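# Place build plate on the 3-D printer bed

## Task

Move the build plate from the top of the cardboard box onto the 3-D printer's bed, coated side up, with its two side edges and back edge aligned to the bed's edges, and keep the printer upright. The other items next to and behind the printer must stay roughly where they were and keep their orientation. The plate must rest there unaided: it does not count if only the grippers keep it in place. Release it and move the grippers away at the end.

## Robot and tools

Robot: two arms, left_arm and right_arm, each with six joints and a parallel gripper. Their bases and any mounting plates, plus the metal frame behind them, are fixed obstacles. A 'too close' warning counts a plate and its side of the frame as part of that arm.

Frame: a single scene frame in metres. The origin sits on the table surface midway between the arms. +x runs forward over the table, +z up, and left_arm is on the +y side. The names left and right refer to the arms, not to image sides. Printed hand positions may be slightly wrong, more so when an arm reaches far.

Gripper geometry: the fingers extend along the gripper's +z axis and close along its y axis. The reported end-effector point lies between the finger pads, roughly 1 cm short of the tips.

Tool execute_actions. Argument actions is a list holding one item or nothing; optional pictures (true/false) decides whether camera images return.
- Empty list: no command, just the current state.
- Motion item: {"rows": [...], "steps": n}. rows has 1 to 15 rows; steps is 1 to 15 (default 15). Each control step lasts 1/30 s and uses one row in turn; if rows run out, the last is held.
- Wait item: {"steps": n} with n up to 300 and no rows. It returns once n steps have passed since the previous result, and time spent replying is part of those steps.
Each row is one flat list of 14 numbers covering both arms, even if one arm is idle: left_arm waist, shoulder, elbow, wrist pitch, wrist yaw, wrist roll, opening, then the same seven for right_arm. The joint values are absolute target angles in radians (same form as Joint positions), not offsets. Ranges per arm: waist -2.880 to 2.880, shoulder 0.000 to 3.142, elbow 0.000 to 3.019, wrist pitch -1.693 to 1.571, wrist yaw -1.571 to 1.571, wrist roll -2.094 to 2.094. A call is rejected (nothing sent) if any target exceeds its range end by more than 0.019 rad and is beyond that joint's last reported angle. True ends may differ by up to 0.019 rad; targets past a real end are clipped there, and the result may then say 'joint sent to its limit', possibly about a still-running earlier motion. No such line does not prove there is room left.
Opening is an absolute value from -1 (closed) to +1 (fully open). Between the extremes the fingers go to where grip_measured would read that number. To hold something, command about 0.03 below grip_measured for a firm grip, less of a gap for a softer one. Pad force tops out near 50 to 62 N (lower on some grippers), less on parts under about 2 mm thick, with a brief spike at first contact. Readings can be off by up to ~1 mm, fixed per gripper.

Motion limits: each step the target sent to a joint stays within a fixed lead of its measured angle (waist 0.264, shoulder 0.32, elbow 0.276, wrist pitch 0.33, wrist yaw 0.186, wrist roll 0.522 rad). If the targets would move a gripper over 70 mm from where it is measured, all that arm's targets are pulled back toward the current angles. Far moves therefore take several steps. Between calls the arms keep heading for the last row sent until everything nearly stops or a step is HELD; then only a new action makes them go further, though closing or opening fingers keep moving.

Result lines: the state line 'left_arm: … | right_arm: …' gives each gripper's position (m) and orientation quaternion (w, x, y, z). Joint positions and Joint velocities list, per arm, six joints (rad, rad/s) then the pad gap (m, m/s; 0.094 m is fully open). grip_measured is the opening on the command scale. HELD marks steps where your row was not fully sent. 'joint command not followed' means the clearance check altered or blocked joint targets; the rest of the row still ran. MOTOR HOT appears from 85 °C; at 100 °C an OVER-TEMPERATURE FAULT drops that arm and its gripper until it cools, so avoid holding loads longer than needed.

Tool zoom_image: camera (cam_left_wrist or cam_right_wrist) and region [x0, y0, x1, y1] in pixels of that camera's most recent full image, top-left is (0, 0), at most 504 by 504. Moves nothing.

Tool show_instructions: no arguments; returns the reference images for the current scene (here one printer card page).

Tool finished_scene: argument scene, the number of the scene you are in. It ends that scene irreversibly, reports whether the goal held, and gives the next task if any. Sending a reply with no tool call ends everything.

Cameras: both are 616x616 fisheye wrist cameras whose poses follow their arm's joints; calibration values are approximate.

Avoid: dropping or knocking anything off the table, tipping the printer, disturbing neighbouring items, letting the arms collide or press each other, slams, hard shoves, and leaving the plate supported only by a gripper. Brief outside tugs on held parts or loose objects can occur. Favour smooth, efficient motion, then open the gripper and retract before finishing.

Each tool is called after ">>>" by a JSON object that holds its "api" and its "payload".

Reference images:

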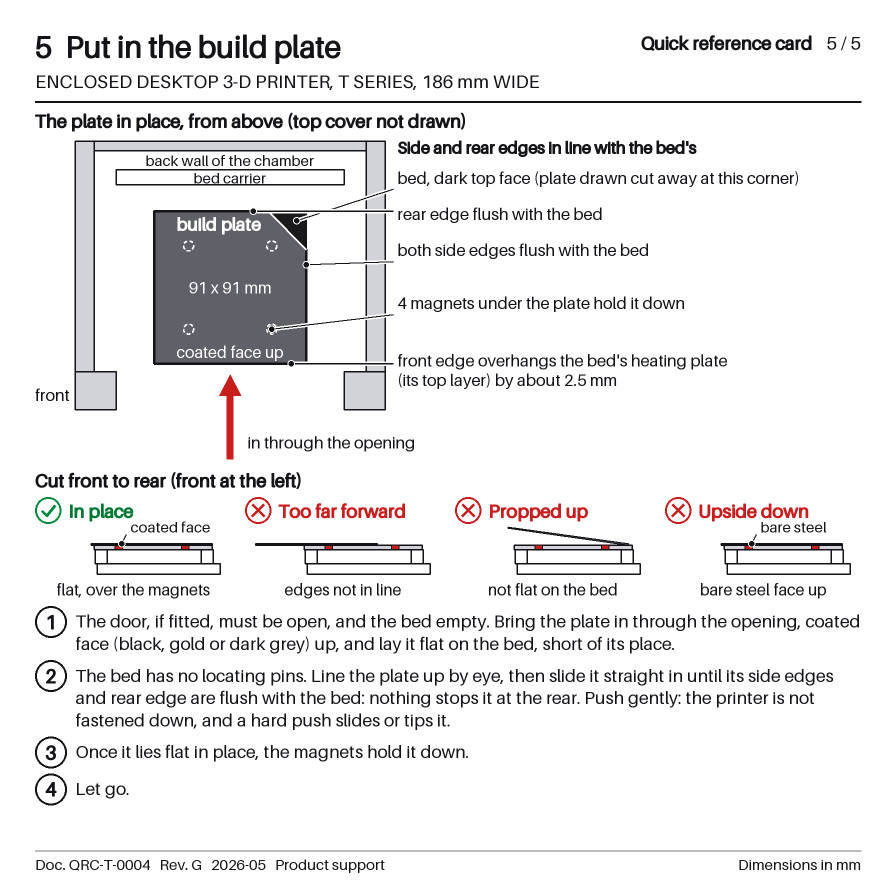

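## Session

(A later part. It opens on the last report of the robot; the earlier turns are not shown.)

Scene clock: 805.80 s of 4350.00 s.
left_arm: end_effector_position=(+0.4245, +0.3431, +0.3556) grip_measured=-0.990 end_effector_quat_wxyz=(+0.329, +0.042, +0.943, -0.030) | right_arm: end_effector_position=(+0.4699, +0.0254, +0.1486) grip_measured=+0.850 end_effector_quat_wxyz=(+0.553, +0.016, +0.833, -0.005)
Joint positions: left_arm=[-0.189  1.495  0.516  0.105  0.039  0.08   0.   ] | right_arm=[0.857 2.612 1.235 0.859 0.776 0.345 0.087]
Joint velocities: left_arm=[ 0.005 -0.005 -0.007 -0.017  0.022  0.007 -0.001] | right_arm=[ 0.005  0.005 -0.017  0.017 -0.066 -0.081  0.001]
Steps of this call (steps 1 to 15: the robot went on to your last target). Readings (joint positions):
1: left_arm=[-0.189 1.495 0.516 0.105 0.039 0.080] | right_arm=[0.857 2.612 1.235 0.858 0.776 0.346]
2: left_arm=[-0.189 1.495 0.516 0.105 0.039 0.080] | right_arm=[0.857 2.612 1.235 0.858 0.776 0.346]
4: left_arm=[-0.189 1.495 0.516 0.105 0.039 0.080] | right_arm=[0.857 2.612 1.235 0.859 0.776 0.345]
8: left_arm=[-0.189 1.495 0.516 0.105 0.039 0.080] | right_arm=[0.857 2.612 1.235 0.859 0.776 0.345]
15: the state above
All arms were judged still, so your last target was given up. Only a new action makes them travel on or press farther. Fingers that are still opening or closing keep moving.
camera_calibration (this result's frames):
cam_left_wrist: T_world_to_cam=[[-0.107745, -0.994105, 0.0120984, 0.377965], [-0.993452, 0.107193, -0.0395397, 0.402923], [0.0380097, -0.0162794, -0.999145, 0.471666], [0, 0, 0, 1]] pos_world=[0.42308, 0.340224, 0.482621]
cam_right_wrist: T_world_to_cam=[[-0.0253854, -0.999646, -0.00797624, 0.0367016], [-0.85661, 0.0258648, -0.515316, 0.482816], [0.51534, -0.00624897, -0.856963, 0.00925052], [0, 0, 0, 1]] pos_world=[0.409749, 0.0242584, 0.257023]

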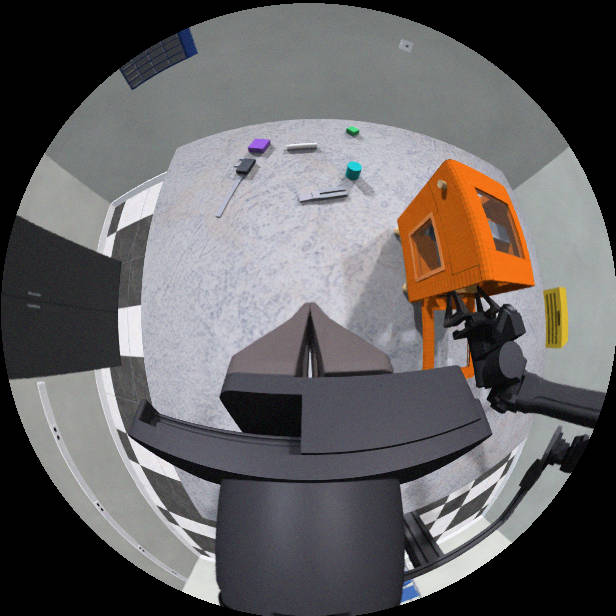

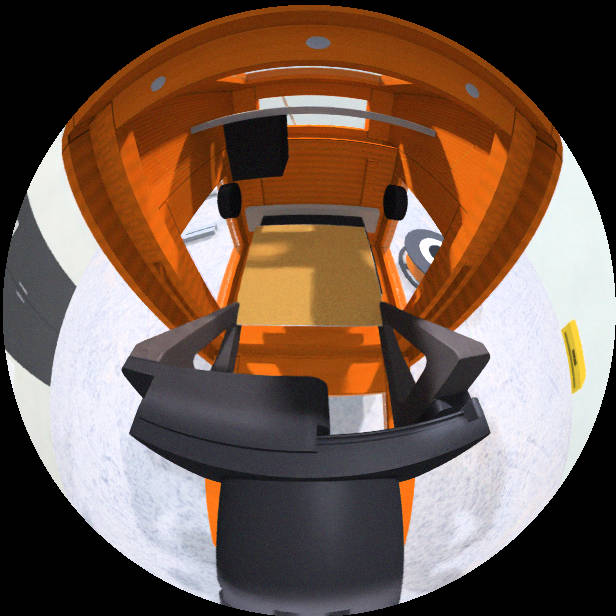

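>>> {"api": "execute_actions", "payload": {"actions": [{"rows": [[-0.2,1.5,0.54,0.1,0.04,0.08,-1,0.86,2.615,1.26,0.872,0.78,0.345,0.84],[-0.2,1.5,0.54,0.1,0.04,0.08,-1,0.86,2.615,1.26,0.872,0.782,0.345,0.84],[-0.2,1.5,0.54,0.1,0.04,0.08,-1,0.86,2.615,1.26,0.872,0.784,0.345,0.84],[-0.2,1.5,0.54,0.1,0.04,0.08,-1,0.86,2.615,1.26,0.872,0.786,0.345,0.84],[-0.2,1.5,0.54,0.1,0.04,0.08,-1,0.86,2.615,1.26,0.872,0.787,0.345,0.84]], "steps": 15}]}}

>>> {"api": "zoom_image", "payload": {"camera": "cam_right_wrist", "region": [210, 170, 410, 370]}}

Scene clock: 819.87 s of 4350.00 s.
left_arm: end_effector_position=(+0.4245, +0.3431, +0.3556) grip_measured=-0.990 end_effector_quat_wxyz=(+0.329, +0.042, +0.943, -0.030) | right_arm: end_effector_position=(+0.4700, +0.0243, +0.1490) grip_measured=+0.850 end_effector_quat_wxyz=(+0.554, +0.018, +0.832, -0.008)
Joint positions: left_arm=[-0.189  1.495  0.516  0.105  0.039  0.08   0.   ] | right_arm=[0.857 2.612 1.235 0.859 0.783 0.345 0.087]
Joint velocities: left_arm=[-0.015 -0.005 -0.007 -0.002 -0.022 -0.007 -0.002] | right_arm=[-0.005  0.005  0.007  0.002 -0.11   0.051 -0.001]
Steps of this call (steps 1 to 90: nothing new was sent; then 10.57 s passed at rest; steps 91 to 105: all 15 steps of this action). Readings (joint positions):
91: left_arm=[-0.189 1.495 0.516 0.105 0.039 0.080] | right_arm=[0.857 2.612 1.235 0.859 0.776 0.345]
92: left_arm=[-0.189 1.495 0.516 0.105 0.039 0.080] | right_arm=[0.857 2.612 1.235 0.859 0.777 0.345]
94: left_arm=[-0.189 1.495 0.516 0.105 0.039 0.080] | right_arm=[0.857 2.612 1.235 0.859 0.780 0.345]
98: left_arm=[-0.189 1.495 0.516 0.105 0.039 0.080] | right_arm=[0.857 2.612 1.235 0.859 0.783 0.345]
105: the state above
camera_calibration (this result's frames):
cam_left_wrist: T_world_to_cam=[[-0.107745, -0.994105, 0.0120984, 0.377965], [-0.993452, 0.107193, -0.0395397, 0.402923], [0.0380097, -0.0162794, -0.999145, 0.471666], [0, 0, 0, 1]] pos_world=[0.42308, 0.340224, 0.482621]
cam_right_wrist: T_world_to_cam=[[-0.0313467, -0.999494, -0.00546466, 0.0380132], [-0.855315, 0.029653, -0.517258, 0.482718], [0.517158, -0.0115403, -0.855812, 0.00859436], [0, 0, 0, 1]] pos_world=[0.409623, 0.0237791, 0.257253]

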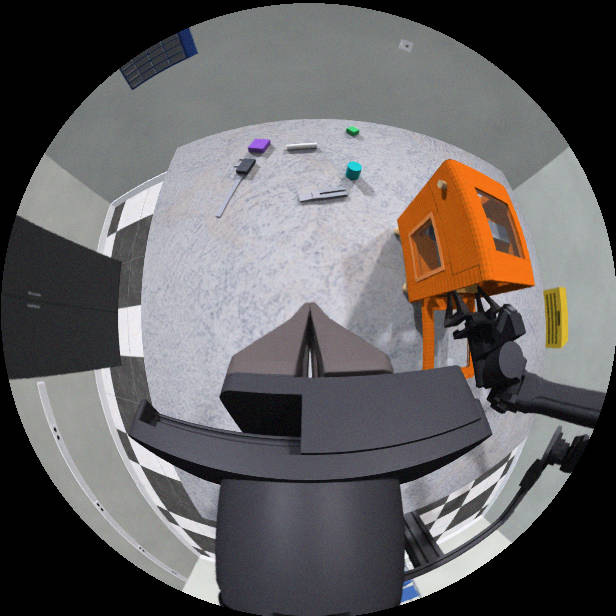

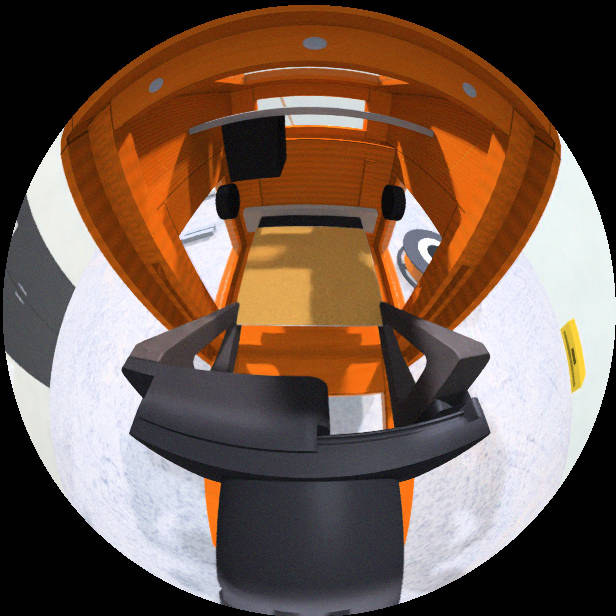

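Region (210, 170, 410, 370) of cam_right_wrist's 616x616 image, scaled by 2.520, with more detail than that image has.

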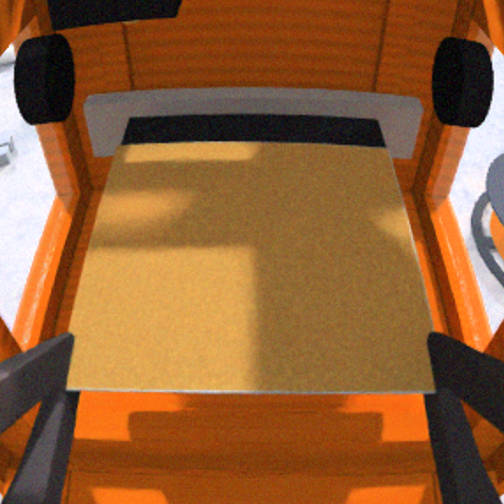

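>>> {"api": "execute_actions", "payload": {"actions": []}}

Scene clock: 850.03 s of 4350.00 s.
left_arm: end_effector_position=(+0.4245, +0.3431, +0.3556) grip_measured=-0.990 end_effector_quat_wxyz=(+0.329, +0.042, +0.943, -0.030) | right_arm: end_effector_position=(+0.4700, +0.0243, +0.1490) grip_measured=+0.850 end_effector_quat_wxyz=(+0.554, +0.018, +0.832, -0.008)
Joint positions: left_arm=[-0.189  1.495  0.516  0.105  0.039  0.08   0.   ] | right_arm=[0.857 2.612 1.235 0.859 0.783 0.345 0.087]
Joint velocities: left_arm=[-0.005  0.005 -0.007 -0.002  0.051 -0.007 -0.   ] | right_arm=[ 0.005  0.005 -0.007 -0.002 -0.007 -0.081  0.001]
Steps of this call (steps 1 to 15: the robot went on to your last target; steps 16 to 90: nothing new was sent; then 27.17 s passed at rest). Readings (joint positions):
1: left_arm=[-0.189 1.495 0.516 0.105 0.039 0.080] | right_arm=[0.857 2.612 1.235 0.859 0.783 0.345]
2: left_arm=[-0.189 1.495 0.516 0.105 0.039 0.080] | right_arm=[0.857 2.612 1.235 0.859 0.783 0.345]
4: left_arm=[-0.189 1.495 0.516 0.105 0.039 0.080] | right_arm=[0.857 2.612 1.235 0.859 0.783 0.345]
8: left_arm=[-0.189 1.495 0.516 0.105 0.039 0.080] | right_arm=[0.857 2.612 1.235 0.859 0.783 0.345]
90: the state above
All arms were judged still, so your last target was given up. Only a new action makes them travel on or press farther. Fingers that are still opening or closing keep moving.
camera_calibration (this result's frames):
cam_left_wrist: T_world_to_cam=[[-0.107745, -0.994105, 0.0120984, 0.377965], [-0.993452, 0.107193, -0.0395397, 0.402923], [0.0380097, -0.0162794, -0.999145, 0.471666], [0, 0, 0, 1]] pos_world=[0.42308, 0.340224, 0.482621]
cam_right_wrist: T_world_to_cam=[[-0.0313467, -0.999494, -0.00546466, 0.0380132], [-0.855315, 0.029653, -0.517258, 0.482718], [0.517158, -0.0115403, -0.855812, 0.00859436], [0, 0, 0, 1]] pos_world=[0.409623, 0.0237791, 0.257253]

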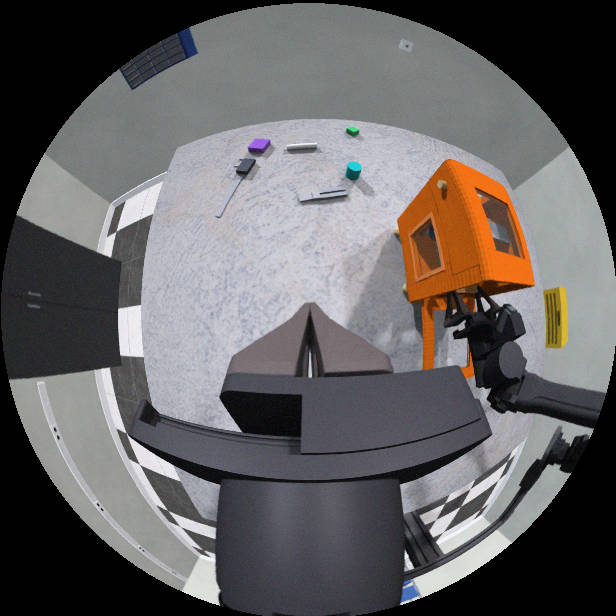

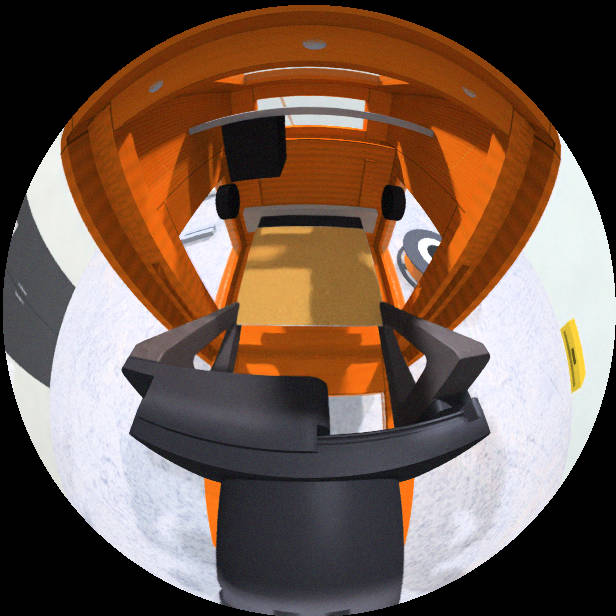

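>>> {"api": "execute_actions", "payload": {"actions": [{"rows":[[-0.2,1.5,0.54,0.1,0.04,0.08,-1,0.86,2.615,1.26,0.872,0.787,0.345,0.86],[-0.2,1.5,0.54,0.1,0.04,0.08,-1,0.86,2.615,1.26,0.872,0.787,0.345,0.87],[-0.2,1.5,0.54,0.1,0.04,0.08,-1,0.86,2.615,1.26,0.872,0.787,0.345,0.88],[-0.2,1.5,0.54,0.1,0.04,0.08,-1,0.86,2.615,1.26,0.872,0.787,0.345,0.89],[-0.2,1.5,0.54,0.1,0.04,0.08,-1,0.86,2.615,1.26,0.872,0.787,0.345,0.90],[-0.2,1.5,0.54,0.1,0.04,0.08,-1,0.86,2.615,1.26,0.872,0.787,0.345,0.91],[-0.2,1.5,0.54,0.1,0.04,0.08,-1,0.86,2.615,1.26,0.872,0.787,0.345,0.92],[-0.2,1.5,0.54,0.1,0.04,0.08,-1,0.86,2.615,1.26,0.872,0.787,0.345,0.93],[-0.2,1.5,0.54,0.1,0.04,0.08,-1,0.86,2.615,1.26,0.872,0.787,0.345,0.94],[-0.2,1.5,0.54,0.1,0.04,0.08,-1,0.86,2.615,1.26,0.872,0.787,0.345,0.95],[-0.2,1.5,0.54,0.1,0.04,0.08,-1,0.86,2.615,1.26,0.872,0.787,0.345,0.96],[-0.2,1.5,0.54,0.1,0.04,0.08,-1,0.86,2.615,1.26,0.872,0.787,0.345,0.97],[-0.2,1.5,0.54,0.1,0.04,0.08,-1,0.86,2.615,1.26,0.872,0.787,0.345,0.98],[-0.2,1.5,0.54,0.1,0.04,0.08,-1,0.86,2.615,1.26,0.872,0.787,0.345,0.99],[-0.2,1.5,0.54,0.1,0.04,0.08,-1,0.86,2.615,1.26,0.872,0.787,0.345,1]],"steps":15}], "pictures": false}}

>>> {"api": "execute_actions", "payload": {"actions": [{"steps":10}]}}

>>> {"api": "zoom_image", "payload": {"camera": "cam_right_wrist", "region": [200,180,420,360]}}

Scene clock: 871.23 s of 4350.00 s.
left_arm: end_effector_position=(+0.4245, +0.3431, +0.3556) grip_measured=-0.990 end_effector_quat_wxyz=(+0.329, +0.042, +0.943, -0.030) | right_arm: end_effector_position=(+0.4700, +0.0242, +0.1490) grip_measured=+1.000 end_effector_quat_wxyz=(+0.554, +0.018, +0.832, -0.008)
Joint positions: left_arm=[-0.189  1.495  0.516  0.105  0.039  0.08   0.   ] | right_arm=[0.857 2.612 1.235 0.859 0.783 0.345 0.094]
Joint velocities: left_arm=[-0.005  0.005 -0.002 -0.012 -0.066  0.022  0.001] | right_arm=[-0.015 -0.005 -0.007  0.002 -0.037  0.051  0.   ]
Steps of this call (steps 1 to 90: nothing new was sent; then 17.70 s passed at rest; steps 91 to 105: all 15 steps of this action). Readings (joint positions):
91: left_arm=[-0.189 1.495 0.516 0.105 0.039 0.080] | right_arm=[0.857 2.612 1.235 0.859 0.783 0.345]
92: left_arm=[-0.189 1.495 0.516 0.105 0.039 0.080] | right_arm=[0.857 2.612 1.235 0.859 0.783 0.345]
94: left_arm=[-0.189 1.495 0.516 0.105 0.039 0.080] | right_arm=[0.857 2.612 1.235 0.859 0.783 0.345]
98: left_arm=[-0.189 1.495 0.516 0.105 0.039 0.080] | right_arm=[0.857 2.612 1.235 0.859 0.783 0.345]
105: the state above

Scene clock: 871.57 s of 4350.00 s.
left_arm: end_effector_position=(+0.4245, +0.3431, +0.3556) grip_measured=-0.990 end_effector_quat_wxyz=(+0.329, +0.042, +0.943, -0.030) | right_arm: end_effector_position=(+0.4700, +0.0242, +0.1490) grip_measured=+1.000 end_effector_quat_wxyz=(+0.554, +0.018, +0.832, -0.008)
Joint positions: left_arm=[-0.189  1.495  0.516  0.105  0.039  0.08   0.   ] | right_arm=[0.857 2.612 1.235 0.859 0.783 0.345 0.094]
Joint velocities: left_arm=[ 0.015 -0.005 -0.007 -0.017 -0.037 -0.037 -0.   ] | right_arm=[-0.015  0.015  0.007  0.007 -0.081  0.022  0.   ]
Steps of this call (steps 1 to 10: the robot went on to your last target). Readings (joint positions):
1: left_arm=[-0.189 1.495 0.516 0.105 0.039 0.080] | right_arm=[0.857 2.612 1.235 0.859 0.783 0.345]
2: left_arm=[-0.189 1.495 0.516 0.105 0.039 0.080] | right_arm=[0.857 2.612 1.235 0.859 0.783 0.345]
4: left_arm=[-0.189 1.495 0.516 0.105 0.039 0.080] | right_arm=[0.857 2.612 1.235 0.859 0.783 0.345]
8: left_arm=[-0.189 1.495 0.516 0.105 0.039 0.080] | right_arm=[0.857 2.612 1.235 0.859 0.783 0.345]
10: the state above
camera_calibration (this result's frames):
cam_left_wrist: T_world_to_cam=[[-0.107745, -0.994105, 0.0120984, 0.377965], [-0.993452, 0.107193, -0.0395397, 0.402923], [0.0380097, -0.0162794, -0.999145, 0.471666], [0, 0, 0, 1]] pos_world=[0.42308, 0.340224, 0.482621]
cam_right_wrist: T_world_to_cam=[[-0.031678, -0.999484, -0.00532552, 0.0380862], [-0.855243, 0.0298631, -0.517366, 0.482712], [0.517258, -0.0118345, -0.855747, 0.00855812], [0, 0, 0, 1]] pos_world=[0.409616, 0.0237526, 0.257265]

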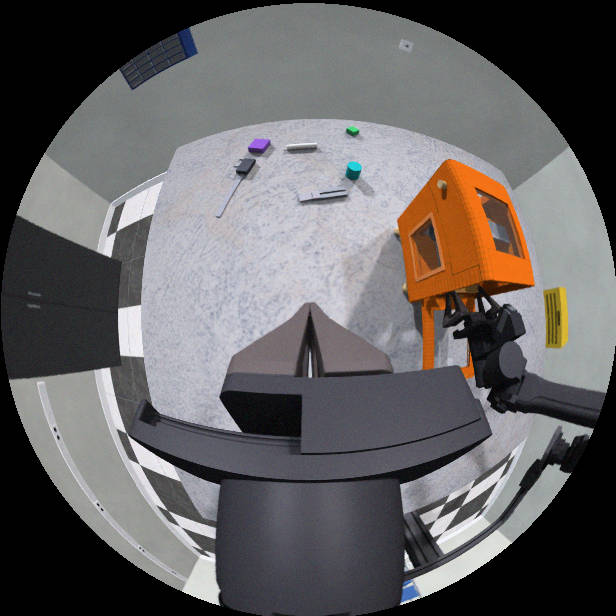

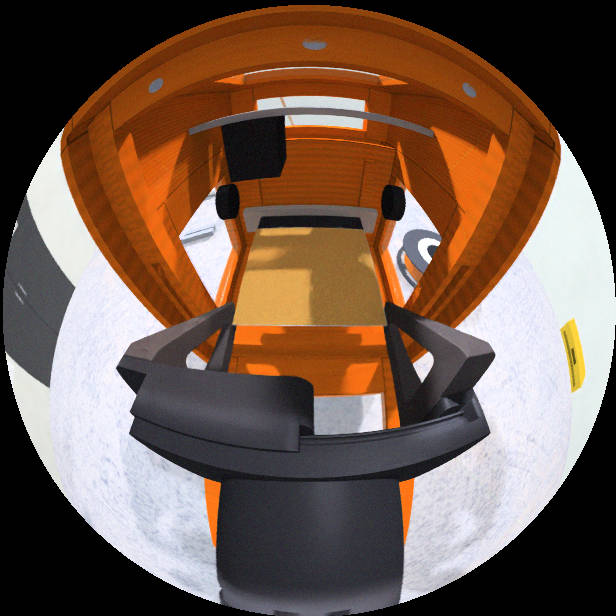

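Region (200, 180, 420, 360) of cam_right_wrist's 616x616 image, scaled by 2.291, with more detail than that image has; it fills the top 412 rows of this view, and the rest is white.

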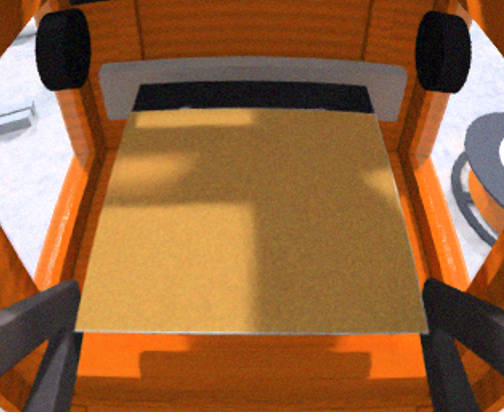

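>>> {"api": "execute_actions", "payload": {"actions": [{"rows":[[-0.2,1.5,0.54,0.1,0.04,0.08,-1,0.862,2.6,1.245,0.874,0.787,0.35,1],[-0.2,1.5,0.54,0.1,0.04,0.08,-1,0.863,2.59,1.232,0.876,0.787,0.354,1],[-0.2,1.5,0.54,0.1,0.04,0.08,-1,0.864,2.582,1.222,0.877,0.787,0.358,1],[-0.2,1.5,0.54,0.1,0.04,0.08,-1,0.8655,2.581,1.2185,0.8775,0.788,0.359,1],[-0.2,1.5,0.54,0.1,0.04,0.08,-1,0.867,2.58,1.216,0.878,0.789,0.36,1],[-0.2,1.5,0.54,0.1,0.04,0.08,-1,0.8685,2.579,1.214,0.8785,0.79,0.361,1],[-0.2,1.5,0.54,0.1,0.04,0.08,-1,0.87,2.578,1.212,0.879,0.7915,0.362,1],[-0.2,1.5,0.54,0.1,0.04,0.08,-1,0.8715,2.577,1.21,0.8795,0.793,0.363,1],[-0.2,1.5,0.54,0.1,0.04,0.08,-1,0.873,2.576,1.208,0.88,0.794,0.364,1],[-0.2,1.5,0.54,0.1,0.04,0.08,-1,0.8745,2.575,1.206,0.8805,0.795,0.365,1]],"steps":15}], "pictures": false}}

Scene clock: 904.43 s of 4350.00 s.
left_arm: end_effector_position=(+0.4245, +0.3431, +0.3556) grip_measured=-0.990 end_effector_quat_wxyz=(+0.329, +0.042, +0.943, -0.030) | right_arm: end_effector_position=(+0.4594, +0.0184, +0.1441) grip_measured=+1.000 end_effector_quat_wxyz=(+0.549, +0.015, +0.835, -0.014)
Joint positions: left_arm=[-0.189  1.495  0.516  0.105  0.039  0.08   0.   ] | right_arm=[0.864 2.612 1.21  0.861 0.791 0.351 0.094]
Joint velocities: left_arm=[-0.005  0.005 -0.002 -0.002  0.007  0.007 -0.   ] | right_arm=[ 0.034  0.005 -0.017  0.007 -0.007 -0.007  0.   ]
Steps of this call (steps 1 to 15: the robot went on to your last target; steps 16 to 90: nothing new was sent; then 29.37 s passed at rest; steps 91 to 105: all 15 steps of this action). Readings (joint positions):
91: left_arm=[-0.189 1.495 0.516 0.105 0.039 0.080] | right_arm=[0.857 2.612 1.235 0.859 0.783 0.345]
92: left_arm=[-0.189 1.495 0.516 0.105 0.039 0.080] | right_arm=[0.857 2.612 1.235 0.859 0.783 0.345]
94: left_arm=[-0.189 1.495 0.516 0.105 0.039 0.080] | right_arm=[0.857 2.612 1.233 0.859 0.784 0.345]
98: left_arm=[-0.189 1.495 0.516 0.105 0.039 0.080] | right_arm=[0.857 2.612 1.220 0.860 0.788 0.347]
105: the state above

>>> {"api": "execute_actions", "payload": {"actions": []}}

>>> {"api": "zoom_image", "payload": {"camera": "cam_right_wrist", "region": [200,170,420,350]}}

Scene clock: 909.70 s of 4350.00 s.
left_arm: end_effector_position=(+0.4245, +0.3431, +0.3556) grip_measured=-0.990 end_effector_quat_wxyz=(+0.329, +0.042, +0.943, -0.030) | right_arm: end_effector_position=(+0.4591, +0.0190, +0.1443) grip_measured=+1.000 end_effector_quat_wxyz=(+0.550, +0.015, +0.835, -0.013)
Joint positions: left_arm=[-0.189  1.495  0.516  0.105  0.039  0.08   0.   ] | right_arm=[0.865 2.612 1.21  0.862 0.791 0.352 0.094]
Joint velocities: left_arm=[ 0.005 -0.005  0.002  0.012  0.037  0.022 -0.001] | right_arm=[-0.005 -0.005 -0.007 -0.002  0.022  0.051  0.   ]
Steps of this call (steps 1 to 15: the robot went on to your last target; steps 16 to 90: nothing new was sent; then 2.27 s passed at rest). Readings (joint positions):
1: left_arm=[-0.189 1.495 0.516 0.105 0.039 0.080] | right_arm=[0.864 2.612 1.210 0.861 0.791 0.352]
2: left_arm=[-0.189 1.495 0.516 0.105 0.039 0.080] | right_arm=[0.865 2.612 1.210 0.861 0.791 0.352]
4: left_arm=[-0.189 1.495 0.516 0.105 0.039 0.080] | right_arm=[0.865 2.612 1.210 0.862 0.791 0.352]
8: left_arm=[-0.189 1.495 0.516 0.105 0.039 0.080] | right_arm=[0.865 2.612 1.210 0.862 0.791 0.352]
90: the state above
All arms were judged still, so your last target was given up. Only a new action makes them travel on or press farther. Fingers that are still opening or closing keep moving.
camera_calibration (this result's frames):
cam_left_wrist: T_world_to_cam=[[-0.107745, -0.994105, 0.0120984, 0.377965], [-0.993452, 0.107193, -0.0395397, 0.402923], [0.0380097, -0.0162794, -0.999145, 0.471666], [0, 0, 0, 1]] pos_world=[0.42308, 0.340224, 0.482621]
cam_right_wrist: T_world_to_cam=[[-0.0322377, -0.999457, 0.00680321, 0.0310354], [-0.861284, 0.0243261, -0.507542, 0.47256], [0.507101, -0.0222215, -0.8616, 0.0157893], [0, 0, 0, 1]] pos_world=[0.400002, 0.0198738, 0.253237]

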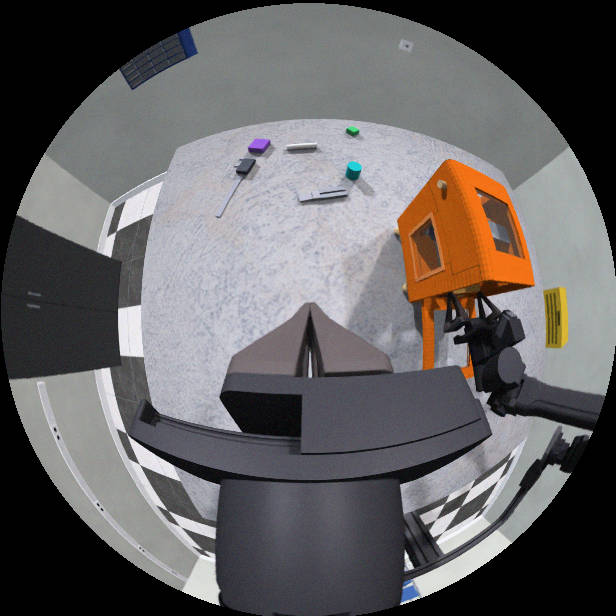

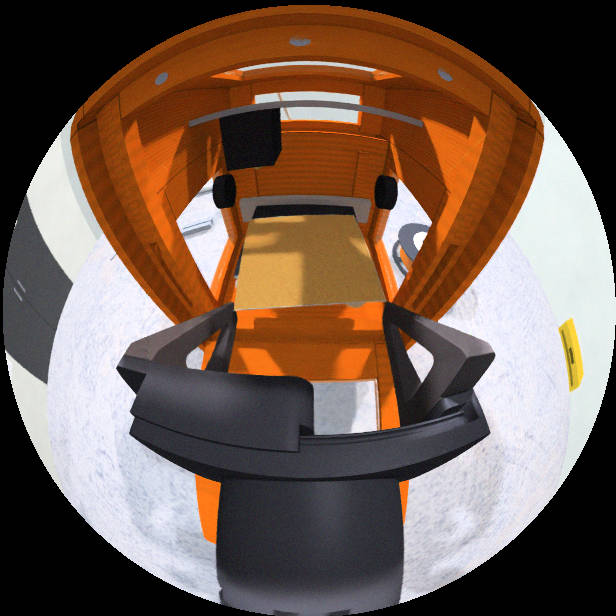

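Region (200, 170, 420, 350) of cam_right_wrist's 616x616 image, scaled by 2.291, with more detail than that image has; it fills the top 412 rows of this view, and the rest is white.

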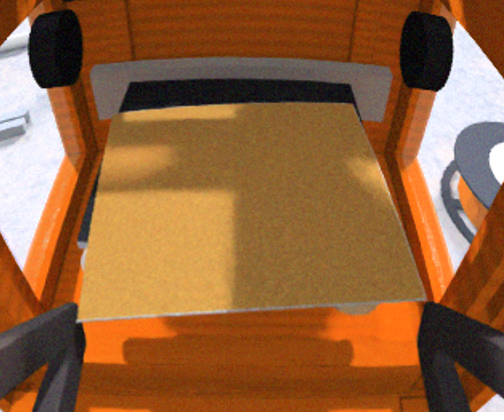

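>>> {"api": "execute_actions", "payload": {"actions": [{"rows":[[-0.2,1.5,0.54,0.1,0.04,0.08,-1,0.877,2.575,1.205,0.881,0.797,0.367,1],[-0.2,1.5,0.54,0.1,0.04,0.08,-1,0.88,2.575,1.203,0.882,0.799,0.369,1],[-0.2,1.5,0.54,0.1,0.04,0.08,-1,0.883,2.575,1.201,0.883,0.801,0.371,1],[-0.2,1.5,0.54,0.1,0.04,0.08,-1,0.886,2.575,1.199,0.884,0.803,0.373,1],[-0.2,1.5,0.54,0.1,0.04,0.08,-1,0.889,2.575,1.197,0.885,0.805,0.375,1],[-0.2,1.5,0.54,0.1,0.04,0.08,-1,0.892,2.575,1.194,0.886,0.807,0.377,1],[-0.2,1.5,0.54,0.1,0.04,0.08,-1,0.895,2.573,1.191,0.887,0.81,0.379,1],[-0.2,1.5,0.54,0.1,0.04,0.08,-1,0.898,2.571,1.188,0.888,0.812,0.381,1],[-0.2,1.5,0.54,0.1,0.04,0.08,-1,0.901,2.568,1.185,0.889,0.815,0.383,1],[-0.2,1.5,0.54,0.1,0.04,0.08,-1,0.904,2.565,1.182,0.89,0.817,0.385,1],[-0.2,1.5,0.54,0.1,0.04,0.08,-1,0.906,2.562,1.179,0.891,0.82,0.387,1],[-0.2,1.5,0.54,0.1,0.04,0.08,-1,0.908,2.559,1.176,0.892,0.822,0.389,1],[-0.2,1.5,0.54,0.1,0.04,0.08,-1,0.908,2.556,1.176,0.892,0.822,0.389,1]],"steps":15}], "pictures": false}}

>>> {"api": "execute_actions", "payload": {"actions": [{"rows":[[-0.2,1.5,0.54,0.1,0.04,0.08,-1,0.908,2.556,1.176,0.892,0.822,0.389,1]],"steps":12}]}}

Scene clock: 935.63 s of 4350.00 s.
left_arm: end_effector_position=(+0.4245, +0.3431, +0.3556) grip_measured=-0.990 end_effector_quat_wxyz=(+0.329, +0.042, +0.943, -0.030) | right_arm: end_effector_position=(+0.4390, +0.0251, +0.1469) grip_measured=+1.000 end_effector_quat_wxyz=(+0.551, +0.012, +0.834, -0.011)
Joint positions: left_arm=[-0.189  1.495  0.516  0.105  0.039  0.08   0.   ] | right_arm=[0.901 2.603 1.179 0.872 0.818 0.373 0.094]
Joint velocities: left_arm=[-0.015  0.005  0.007 -0.012  0.037  0.022 -0.   ] | right_arm=[ 0.054 -0.063 -0.017 -0.002 -0.037  0.022  0.   ]
Steps of this call (steps 1 to 90: nothing new was sent; then 22.43 s passed at rest; steps 91 to 105: all 15 steps of this action). Readings (joint positions):
91: left_arm=[-0.189 1.495 0.516 0.105 0.039 0.080] | right_arm=[0.865 2.612 1.210 0.862 0.792 0.353]
92: left_arm=[-0.189 1.495 0.516 0.105 0.039 0.080] | right_arm=[0.865 2.612 1.210 0.862 0.794 0.354]
94: left_arm=[-0.189 1.495 0.516 0.105 0.039 0.080] | right_arm=[0.867 2.612 1.210 0.863 0.798 0.355]
98: left_arm=[-0.189 1.495 0.516 0.105 0.039 0.080] | right_arm=[0.877 2.612 1.200 0.868 0.807 0.362]
105: the state above

Scene clock: 936.03 s of 4350.00 s.
left_arm: end_effector_position=(+0.4245, +0.3431, +0.3556) grip_measured=-0.990 end_effector_quat_wxyz=(+0.329, +0.042, +0.943, -0.030) | right_arm: end_effector_position=(+0.4406, +0.0286, +0.1529) grip_measured=+1.000 end_effector_quat_wxyz=(+0.554, +0.016, +0.832, -0.006)
Joint positions: left_arm=[-0.189  1.495  0.516  0.105  0.039  0.08   0.   ] | right_arm=[0.904 2.594 1.179 0.874 0.818 0.376 0.094]
Joint velocities: left_arm=[-0.005  0.005 -0.007 -0.007  0.037 -0.037 -0.   ] | right_arm=[-0.024  0.015 -0.007 -0.012 -0.066 -0.007  0.   ]
Steps of this call (steps 1 to 12: all 12 steps of this action). Readings (joint positions):
1: left_arm=[-0.189 1.495 0.516 0.105 0.039 0.080] | right_arm=[0.903 2.602 1.179 0.872 0.818 0.373]
2: left_arm=[-0.189 1.495 0.516 0.105 0.039 0.080] | right_arm=[0.903 2.600 1.179 0.872 0.818 0.374]
4: left_arm=[-0.189 1.495 0.516 0.105 0.039 0.080] | right_arm=[0.904 2.597 1.179 0.873 0.818 0.375]
8: left_arm=[-0.189 1.495 0.516 0.105 0.039 0.080] | right_arm=[0.904 2.594 1.179 0.874 0.818 0.376]
12: the state above
camera_calibration (this result's frames):
cam_left_wrist: T_world_to_cam=[[-0.107745, -0.994105, 0.0120984, 0.377965], [-0.993452, 0.107193, -0.0395397, 0.402923], [0.0380097, -0.0162794, -0.999145, 0.471666], [0, 0, 0, 1]] pos_world=[0.42308, 0.340224, 0.482621]
cam_right_wrist: T_world_to_cam=[[-0.026065, -0.999639, -0.00647806, 0.0392236], [-0.855558, 0.0256589, -0.517071, 0.459753], [0.517051, -0.00793509, -0.855918, 0.0271644], [0, 0, 0, 1]] pos_world=[0.380322, 0.0276282, 0.26123]

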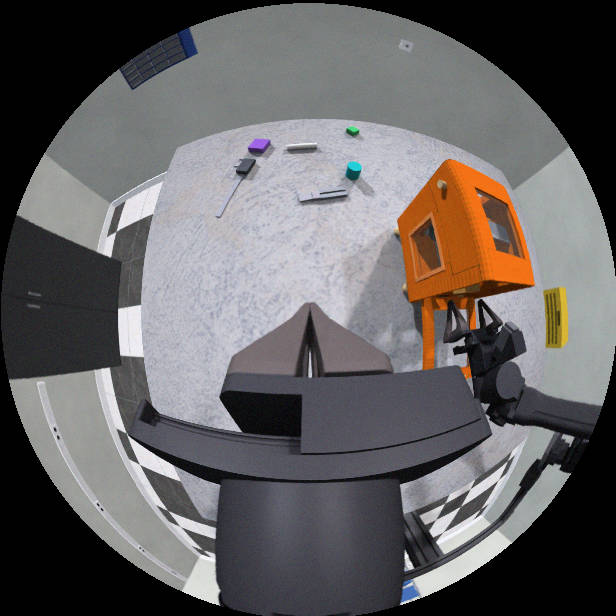

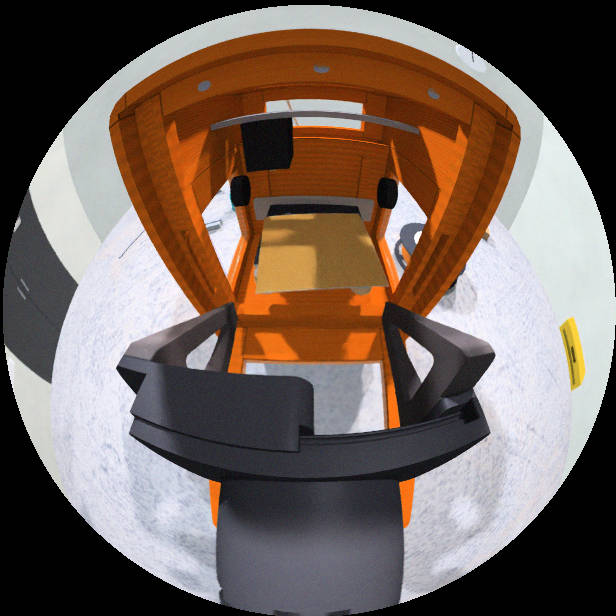

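>>> {"api": "execute_actions", "payload": {"actions": [{"rows":[[-0.2,1.5,0.54,0.1,0.04,0.08,-1,0.904,2.556,1.176,0.892,0.822,0.389,0.9],[-0.2,1.5,0.54,0.1,0.04,0.08,-1,0.90,2.556,1.176,0.892,0.822,0.389,0.8],[-0.2,1.5,0.54,0.1,0.04,0.08,-1,0.897,2.556,1.176,0.892,0.822,0.389,0.7],[-0.2,1.5,0.54,0.1,0.04,0.08,-1,0.894,2.556,1.176,0.892,0.822,0.389,0.6],[-0.2,1.5,0.54,0.1,0.04,0.08,-1,0.892,2.556,1.176,0.892,0.822,0.389,0.5],[-0.2,1.5,0.54,0.1,0.04,0.08,-1,0.89,2.556,1.176,0.892,0.822,0.389,0.4]],"steps":15}]}}

>>> {"api": "zoom_image", "payload": {"camera": "cam_right_wrist", "region": [220,170,400,350]}}

Scene clock: 956.90 s of 4350.00 s.
left_arm: end_effector_position=(+0.4245, +0.3431, +0.3556) grip_measured=-0.990 end_effector_quat_wxyz=(+0.329, +0.042, +0.943, -0.030) | right_arm: end_effector_position=(+0.4422, +0.0265, +0.1528) grip_measured=+0.401 end_effector_quat_wxyz=(+0.554, +0.018, +0.832, -0.007)
Joint positions: left_arm=[-0.189  1.495  0.516  0.105  0.039  0.08   0.   ] | right_arm=[0.899 2.594 1.179 0.874 0.818 0.377 0.066]
Joint velocities: left_arm=[-0.005 -0.005 -0.007 -0.017 -0.007  0.051 -0.001] | right_arm=[-0.005  0.015  0.012  0.002 -0.037 -0.007  0.   ]
Steps of this call (steps 1 to 15: the robot went on to your last target; steps 16 to 90: nothing new was sent; then 17.37 s passed at rest; steps 91 to 105: all 15 steps of this action). Readings (joint positions):
91: left_arm=[-0.189 1.495 0.516 0.105 0.039 0.080] | right_arm=[0.904 2.594 1.179 0.874 0.818 0.376]
92: left_arm=[-0.189 1.495 0.516 0.105 0.039 0.080] | right_arm=[0.904 2.594 1.179 0.874 0.818 0.376]
94: left_arm=[-0.189 1.495 0.516 0.105 0.039 0.080] | right_arm=[0.904 2.594 1.179 0.874 0.818 0.377]
98: left_arm=[-0.189 1.495 0.516 0.105 0.039 0.080] | right_arm=[0.902 2.594 1.179 0.874 0.818 0.377]
105: the state above
camera_calibration (this result's frames):
cam_left_wrist: T_world_to_cam=[[-0.107745, -0.994105, 0.0120984, 0.377965], [-0.993452, 0.107193, -0.0395397, 0.402923], [0.0380097, -0.0162794, -0.999145, 0.471666], [0, 0, 0, 1]] pos_world=[0.42308, 0.340224, 0.482621]
cam_right_wrist: T_world_to_cam=[[-0.0304011, -0.999515, -0.00667977, 0.039136], [-0.855526, 0.0294761, -0.516919, 0.460916], [0.516866, -0.0100002, -0.856008, 0.0263765], [0, 0, 0, 1]] pos_world=[0.381883, 0.0257947, 0.261096]

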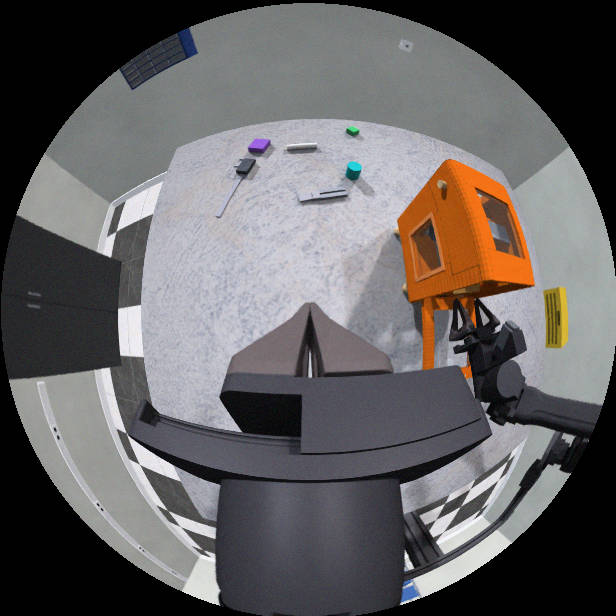

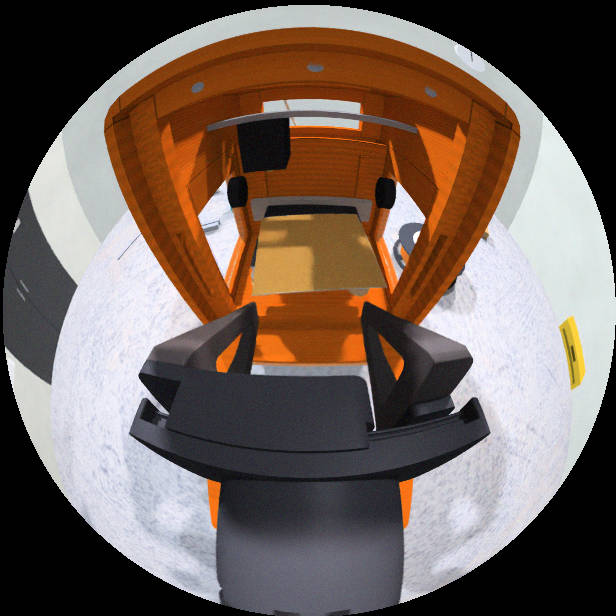

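Region (220, 170, 400, 350) of cam_right_wrist's 616x616 image, scaled by 2.800, with more detail than that image has.

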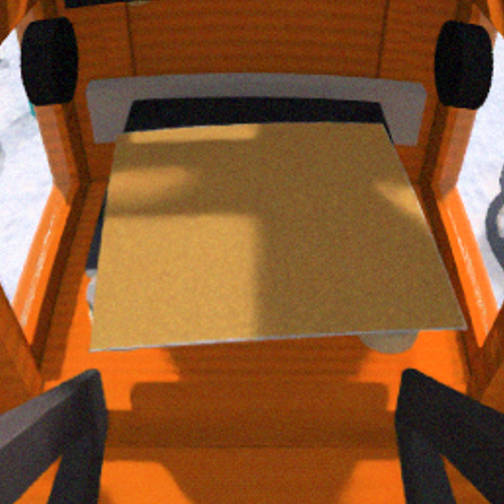

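>>> {"api": "execute_actions", "payload": {"actions": [{"rows":[[-0.2,1.5,0.54,0.1,0.04,0.08,-1,0.89,2.565,1.18,0.888,0.82,0.385,0.35],[-0.2,1.5,0.54,0.1,0.04,0.08,-1,0.89,2.575,1.185,0.884,0.818,0.38,0.3],[-0.2,1.5,0.54,0.1,0.04,0.08,-1,0.89,2.585,1.19,0.88,0.817,0.375,0.25],[-0.2,1.5,0.54,0.1,0.04,0.08,-1,0.889,2.592,1.195,0.876,0.815,0.37,0.2],[-0.2,1.5,0.54,0.1,0.04,0.08,-1,0.888,2.597,1.2,0.872,0.814,0.366,0.15],[-0.2,1.5,0.54,0.1,0.04,0.08,-1,0.887,2.6,1.203,0.87,0.813,0.364,0.15],[-0.2,1.5,0.54,0.1,0.04,0.08,-1,0.886,2.603,1.206,0.868,0.812,0.362,0.15]],"steps":15}], "pictures": false}}

Scene clock: 994.60 s of 4350.00 s.
left_arm: end_effector_position=(+0.4245, +0.3431, +0.3556) grip_measured=-0.990 end_effector_quat_wxyz=(+0.329, +0.042, +0.943, -0.030) | right_arm: end_effector_position=(+0.4435, +0.0252, +0.1525) grip_measured=+0.151 end_effector_quat_wxyz=(+0.554, +0.017, +0.833, -0.007)
Joint positions: left_arm=[-0.189  1.495  0.516  0.105  0.039  0.08   0.   ] | right_arm=[0.896 2.594 1.179 0.874 0.815 0.375 0.054]
Joint velocities: left_arm=[-0.024 -0.015  0.007 -0.012 -0.022  0.051  0.001] | right_arm=[-0.015  0.005  0.002 -0.002 -0.037 -0.007 -0.   ]
Steps of this call (steps 1 to 15: the robot went on to your last target; steps 16 to 90: nothing new was sent; then 34.20 s passed at rest; steps 91 to 105: all 15 steps of this action). Readings (joint positions):
91: left_arm=[-0.189 1.495 0.516 0.105 0.039 0.080] | right_arm=[0.899 2.594 1.179 0.874 0.818 0.377]
92: left_arm=[-0.189 1.495 0.516 0.105 0.039 0.080] | right_arm=[0.899 2.594 1.179 0.874 0.818 0.377]
94: left_arm=[-0.189 1.495 0.516 0.105 0.039 0.080] | right_arm=[0.899 2.594 1.179 0.874 0.818 0.377]
98: left_arm=[-0.189 1.495 0.516 0.105 0.039 0.080] | right_arm=[0.898 2.594 1.179 0.874 0.815 0.376]
105: the state above

>>> {"api": "execute_actions", "payload": {"actions": [{"rows":[[-0.2,1.5,0.54,0.1,0.04,0.08,-1,0.886,2.604,1.209,0.867,0.811,0.361,0.15],[-0.2,1.5,0.54,0.1,0.04,0.08,-1,0.885,2.605,1.211,0.867,0.81,0.36,0.15],[-0.2,1.5,0.54,0.1,0.04,0.08,-1,0.884,2.606,1.213,0.866,0.809,0.359,0.15],[-0.2,1.5,0.54,0.1,0.04,0.08,-1,0.8825,2.607,1.215,0.865,0.808,0.358,0.15],[-0.2,1.5,0.54,0.1,0.04,0.08,-1,0.881,2.608,1.217,0.865,0.807,0.357,0.15],[-0.2,1.5,0.54,0.1,0.04,0.08,-1,0.8795,2.609,1.219,0.864,0.806,0.356,0.15],[-0.2,1.5,0.54,0.1,0.04,0.08,-1,0.878,2.61,1.221,0.863,0.805,0.355,0.15],[-0.2,1.5,0.54,0.1,0.04,0.08,-1,0.8765,2.611,1.223,0.863,0.803,0.354,0.15],[-0.2,1.5,0.54,0.1,0.04,0.08,-1,0.875,2.612,1.225,0.862,0.802,0.353,0.15],[-0.2,1.5,0.54,0.1,0.04,0.08,-1,0.8735,2.613,1.227,0.861,0.801,0.352,0.15],[-0.2,1.5,0.54,0.1,0.04,0.08,-1,0.872,2.614,1.229,0.86,0.8,0.351,0.15],[-0.2,1.5,0.54,0.1,0.04,0.08,-1,0.8705,2.615,1.231,0.86,0.798,0.35,0.15],[-0.2,1.5,0.54,0.1,0.04,0.08,-1,0.869,2.616,1.233,0.859,0.797,0.348,0.15]],"steps":15}], "pictures": false}}

>>> {"api": "execute_actions", "payload": {"actions": [{"steps":12}]}}

>>> {"api": "zoom_image", "payload": {"camera": "cam_right_wrist", "region": [220,170,400,350]}}

Scene clock: 1012.67 s of 4350.00 s.
left_arm: end_effector_position=(+0.4245, +0.3431, +0.3556) grip_measured=-0.990 end_effector_quat_wxyz=(+0.329, +0.042, +0.943, -0.030) | right_arm: end_effector_position=(+0.4573, +0.0274, +0.1558) grip_measured=+0.151 end_effector_quat_wxyz=(+0.556, +0.020, +0.831, -0.004)
Joint positions: left_arm=[-0.189  1.495  0.516  0.105  0.039  0.08   0.   ] | right_arm=[0.879 2.594 1.205 0.866 0.8   0.364 0.054]
Joint velocities: left_arm=[-0.005  0.005 -0.002  0.002  0.007  0.037  0.   ] | right_arm=[-0.054  0.015  0.032  0.002 -0.007 -0.022 -0.   ]
Steps of this call (steps 1 to 15: the robot went on to your last target; steps 16 to 90: nothing new was sent; then 14.57 s passed at rest; steps 91 to 105: all 15 steps of this action). Readings (joint positions):
91: left_arm=[-0.189 1.495 0.516 0.105 0.039 0.080] | right_arm=[0.896 2.594 1.179 0.874 0.815 0.374]
92: left_arm=[-0.189 1.495 0.516 0.105 0.039 0.080] | right_arm=[0.896 2.594 1.179 0.874 0.814 0.374]
94: left_arm=[-0.189 1.495 0.516 0.105 0.039 0.080] | right_arm=[0.895 2.594 1.181 0.872 0.812 0.373]
98: left_arm=[-0.189 1.495 0.516 0.105 0.039 0.080] | right_arm=[0.891 2.594 1.190 0.870 0.807 0.370]
105: the state above

Scene clock: 1013.07 s of 4350.00 s.
left_arm: end_effector_position=(+0.4245, +0.3431, +0.3556) grip_measured=-0.990 end_effector_quat_wxyz=(+0.329, +0.042, +0.943, -0.030) | right_arm: end_effector_position=(+0.4581, +0.0265, +0.1553) grip_measured=+0.151 end_effector_quat_wxyz=(+0.556, +0.019, +0.831, -0.006)
Joint positions: left_arm=[-0.189  1.495  0.516  0.105  0.039  0.08   0.   ] | right_arm=[0.877 2.595 1.206 0.865 0.8   0.361 0.054]
Joint velocities: left_arm=[-0.015  0.015 -0.012 -0.012  0.022 -0.007  0.001] | right_arm=[-0.015 -0.034  0.007 -0.017 -0.022  0.007 -0.001]
Steps of this call (steps 1 to 12: the robot went on to your last target). Readings (joint positions):
1: left_arm=[-0.189 1.495 0.516 0.105 0.039 0.080] | right_arm=[0.878 2.594 1.206 0.866 0.800 0.363]
2: left_arm=[-0.189 1.495 0.516 0.105 0.039 0.080] | right_arm=[0.877 2.594 1.206 0.866 0.800 0.362]
4: left_arm=[-0.189 1.495 0.516 0.105 0.039 0.080] | right_arm=[0.877 2.594 1.206 0.866 0.800 0.362]
8: left_arm=[-0.189 1.495 0.516 0.105 0.039 0.080] | right_arm=[0.877 2.595 1.206 0.865 0.800 0.361]
12: the state above
camera_calibration (this result's frames):
cam_left_wrist: T_world_to_cam=[[-0.107745, -0.994105, 0.0120984, 0.377965], [-0.993452, 0.107193, -0.0395397, 0.402923], [0.0380097, -0.0162794, -0.999145, 0.471666], [0, 0, 0, 1]] pos_world=[0.42308, 0.340224, 0.482621]
cam_right_wrist: T_world_to_cam=[[-0.0317909, -0.999437, -0.0107154, 0.0409075], [-0.853477, 0.0327244, -0.520102, 0.475271], [0.52016, -0.00738914, -0.854037, 0.0184681], [0, 0, 0, 1]] pos_world=[0.397327, 0.025468, 0.2634]

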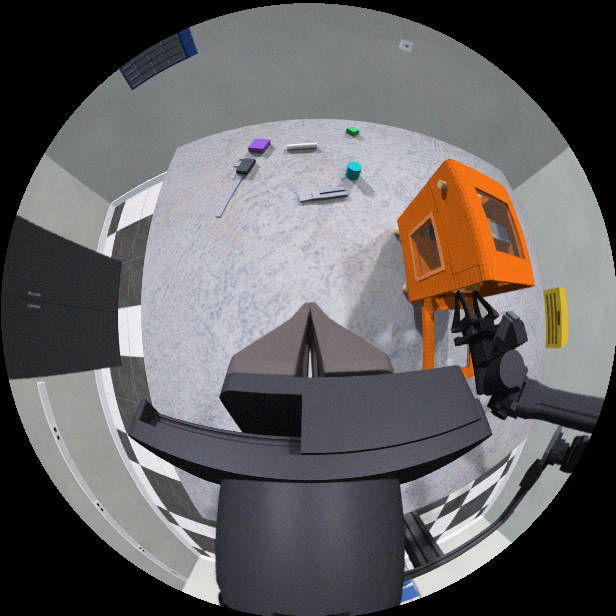

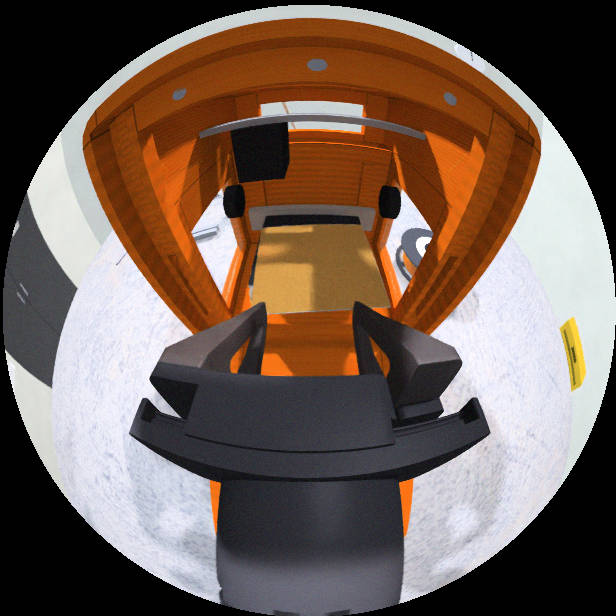

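Region (220, 170, 400, 350) of cam_right_wrist's 616x616 image, scaled by 2.800, with more detail than that image has.

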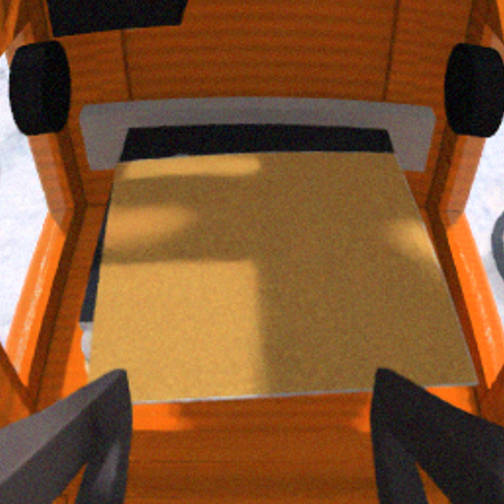

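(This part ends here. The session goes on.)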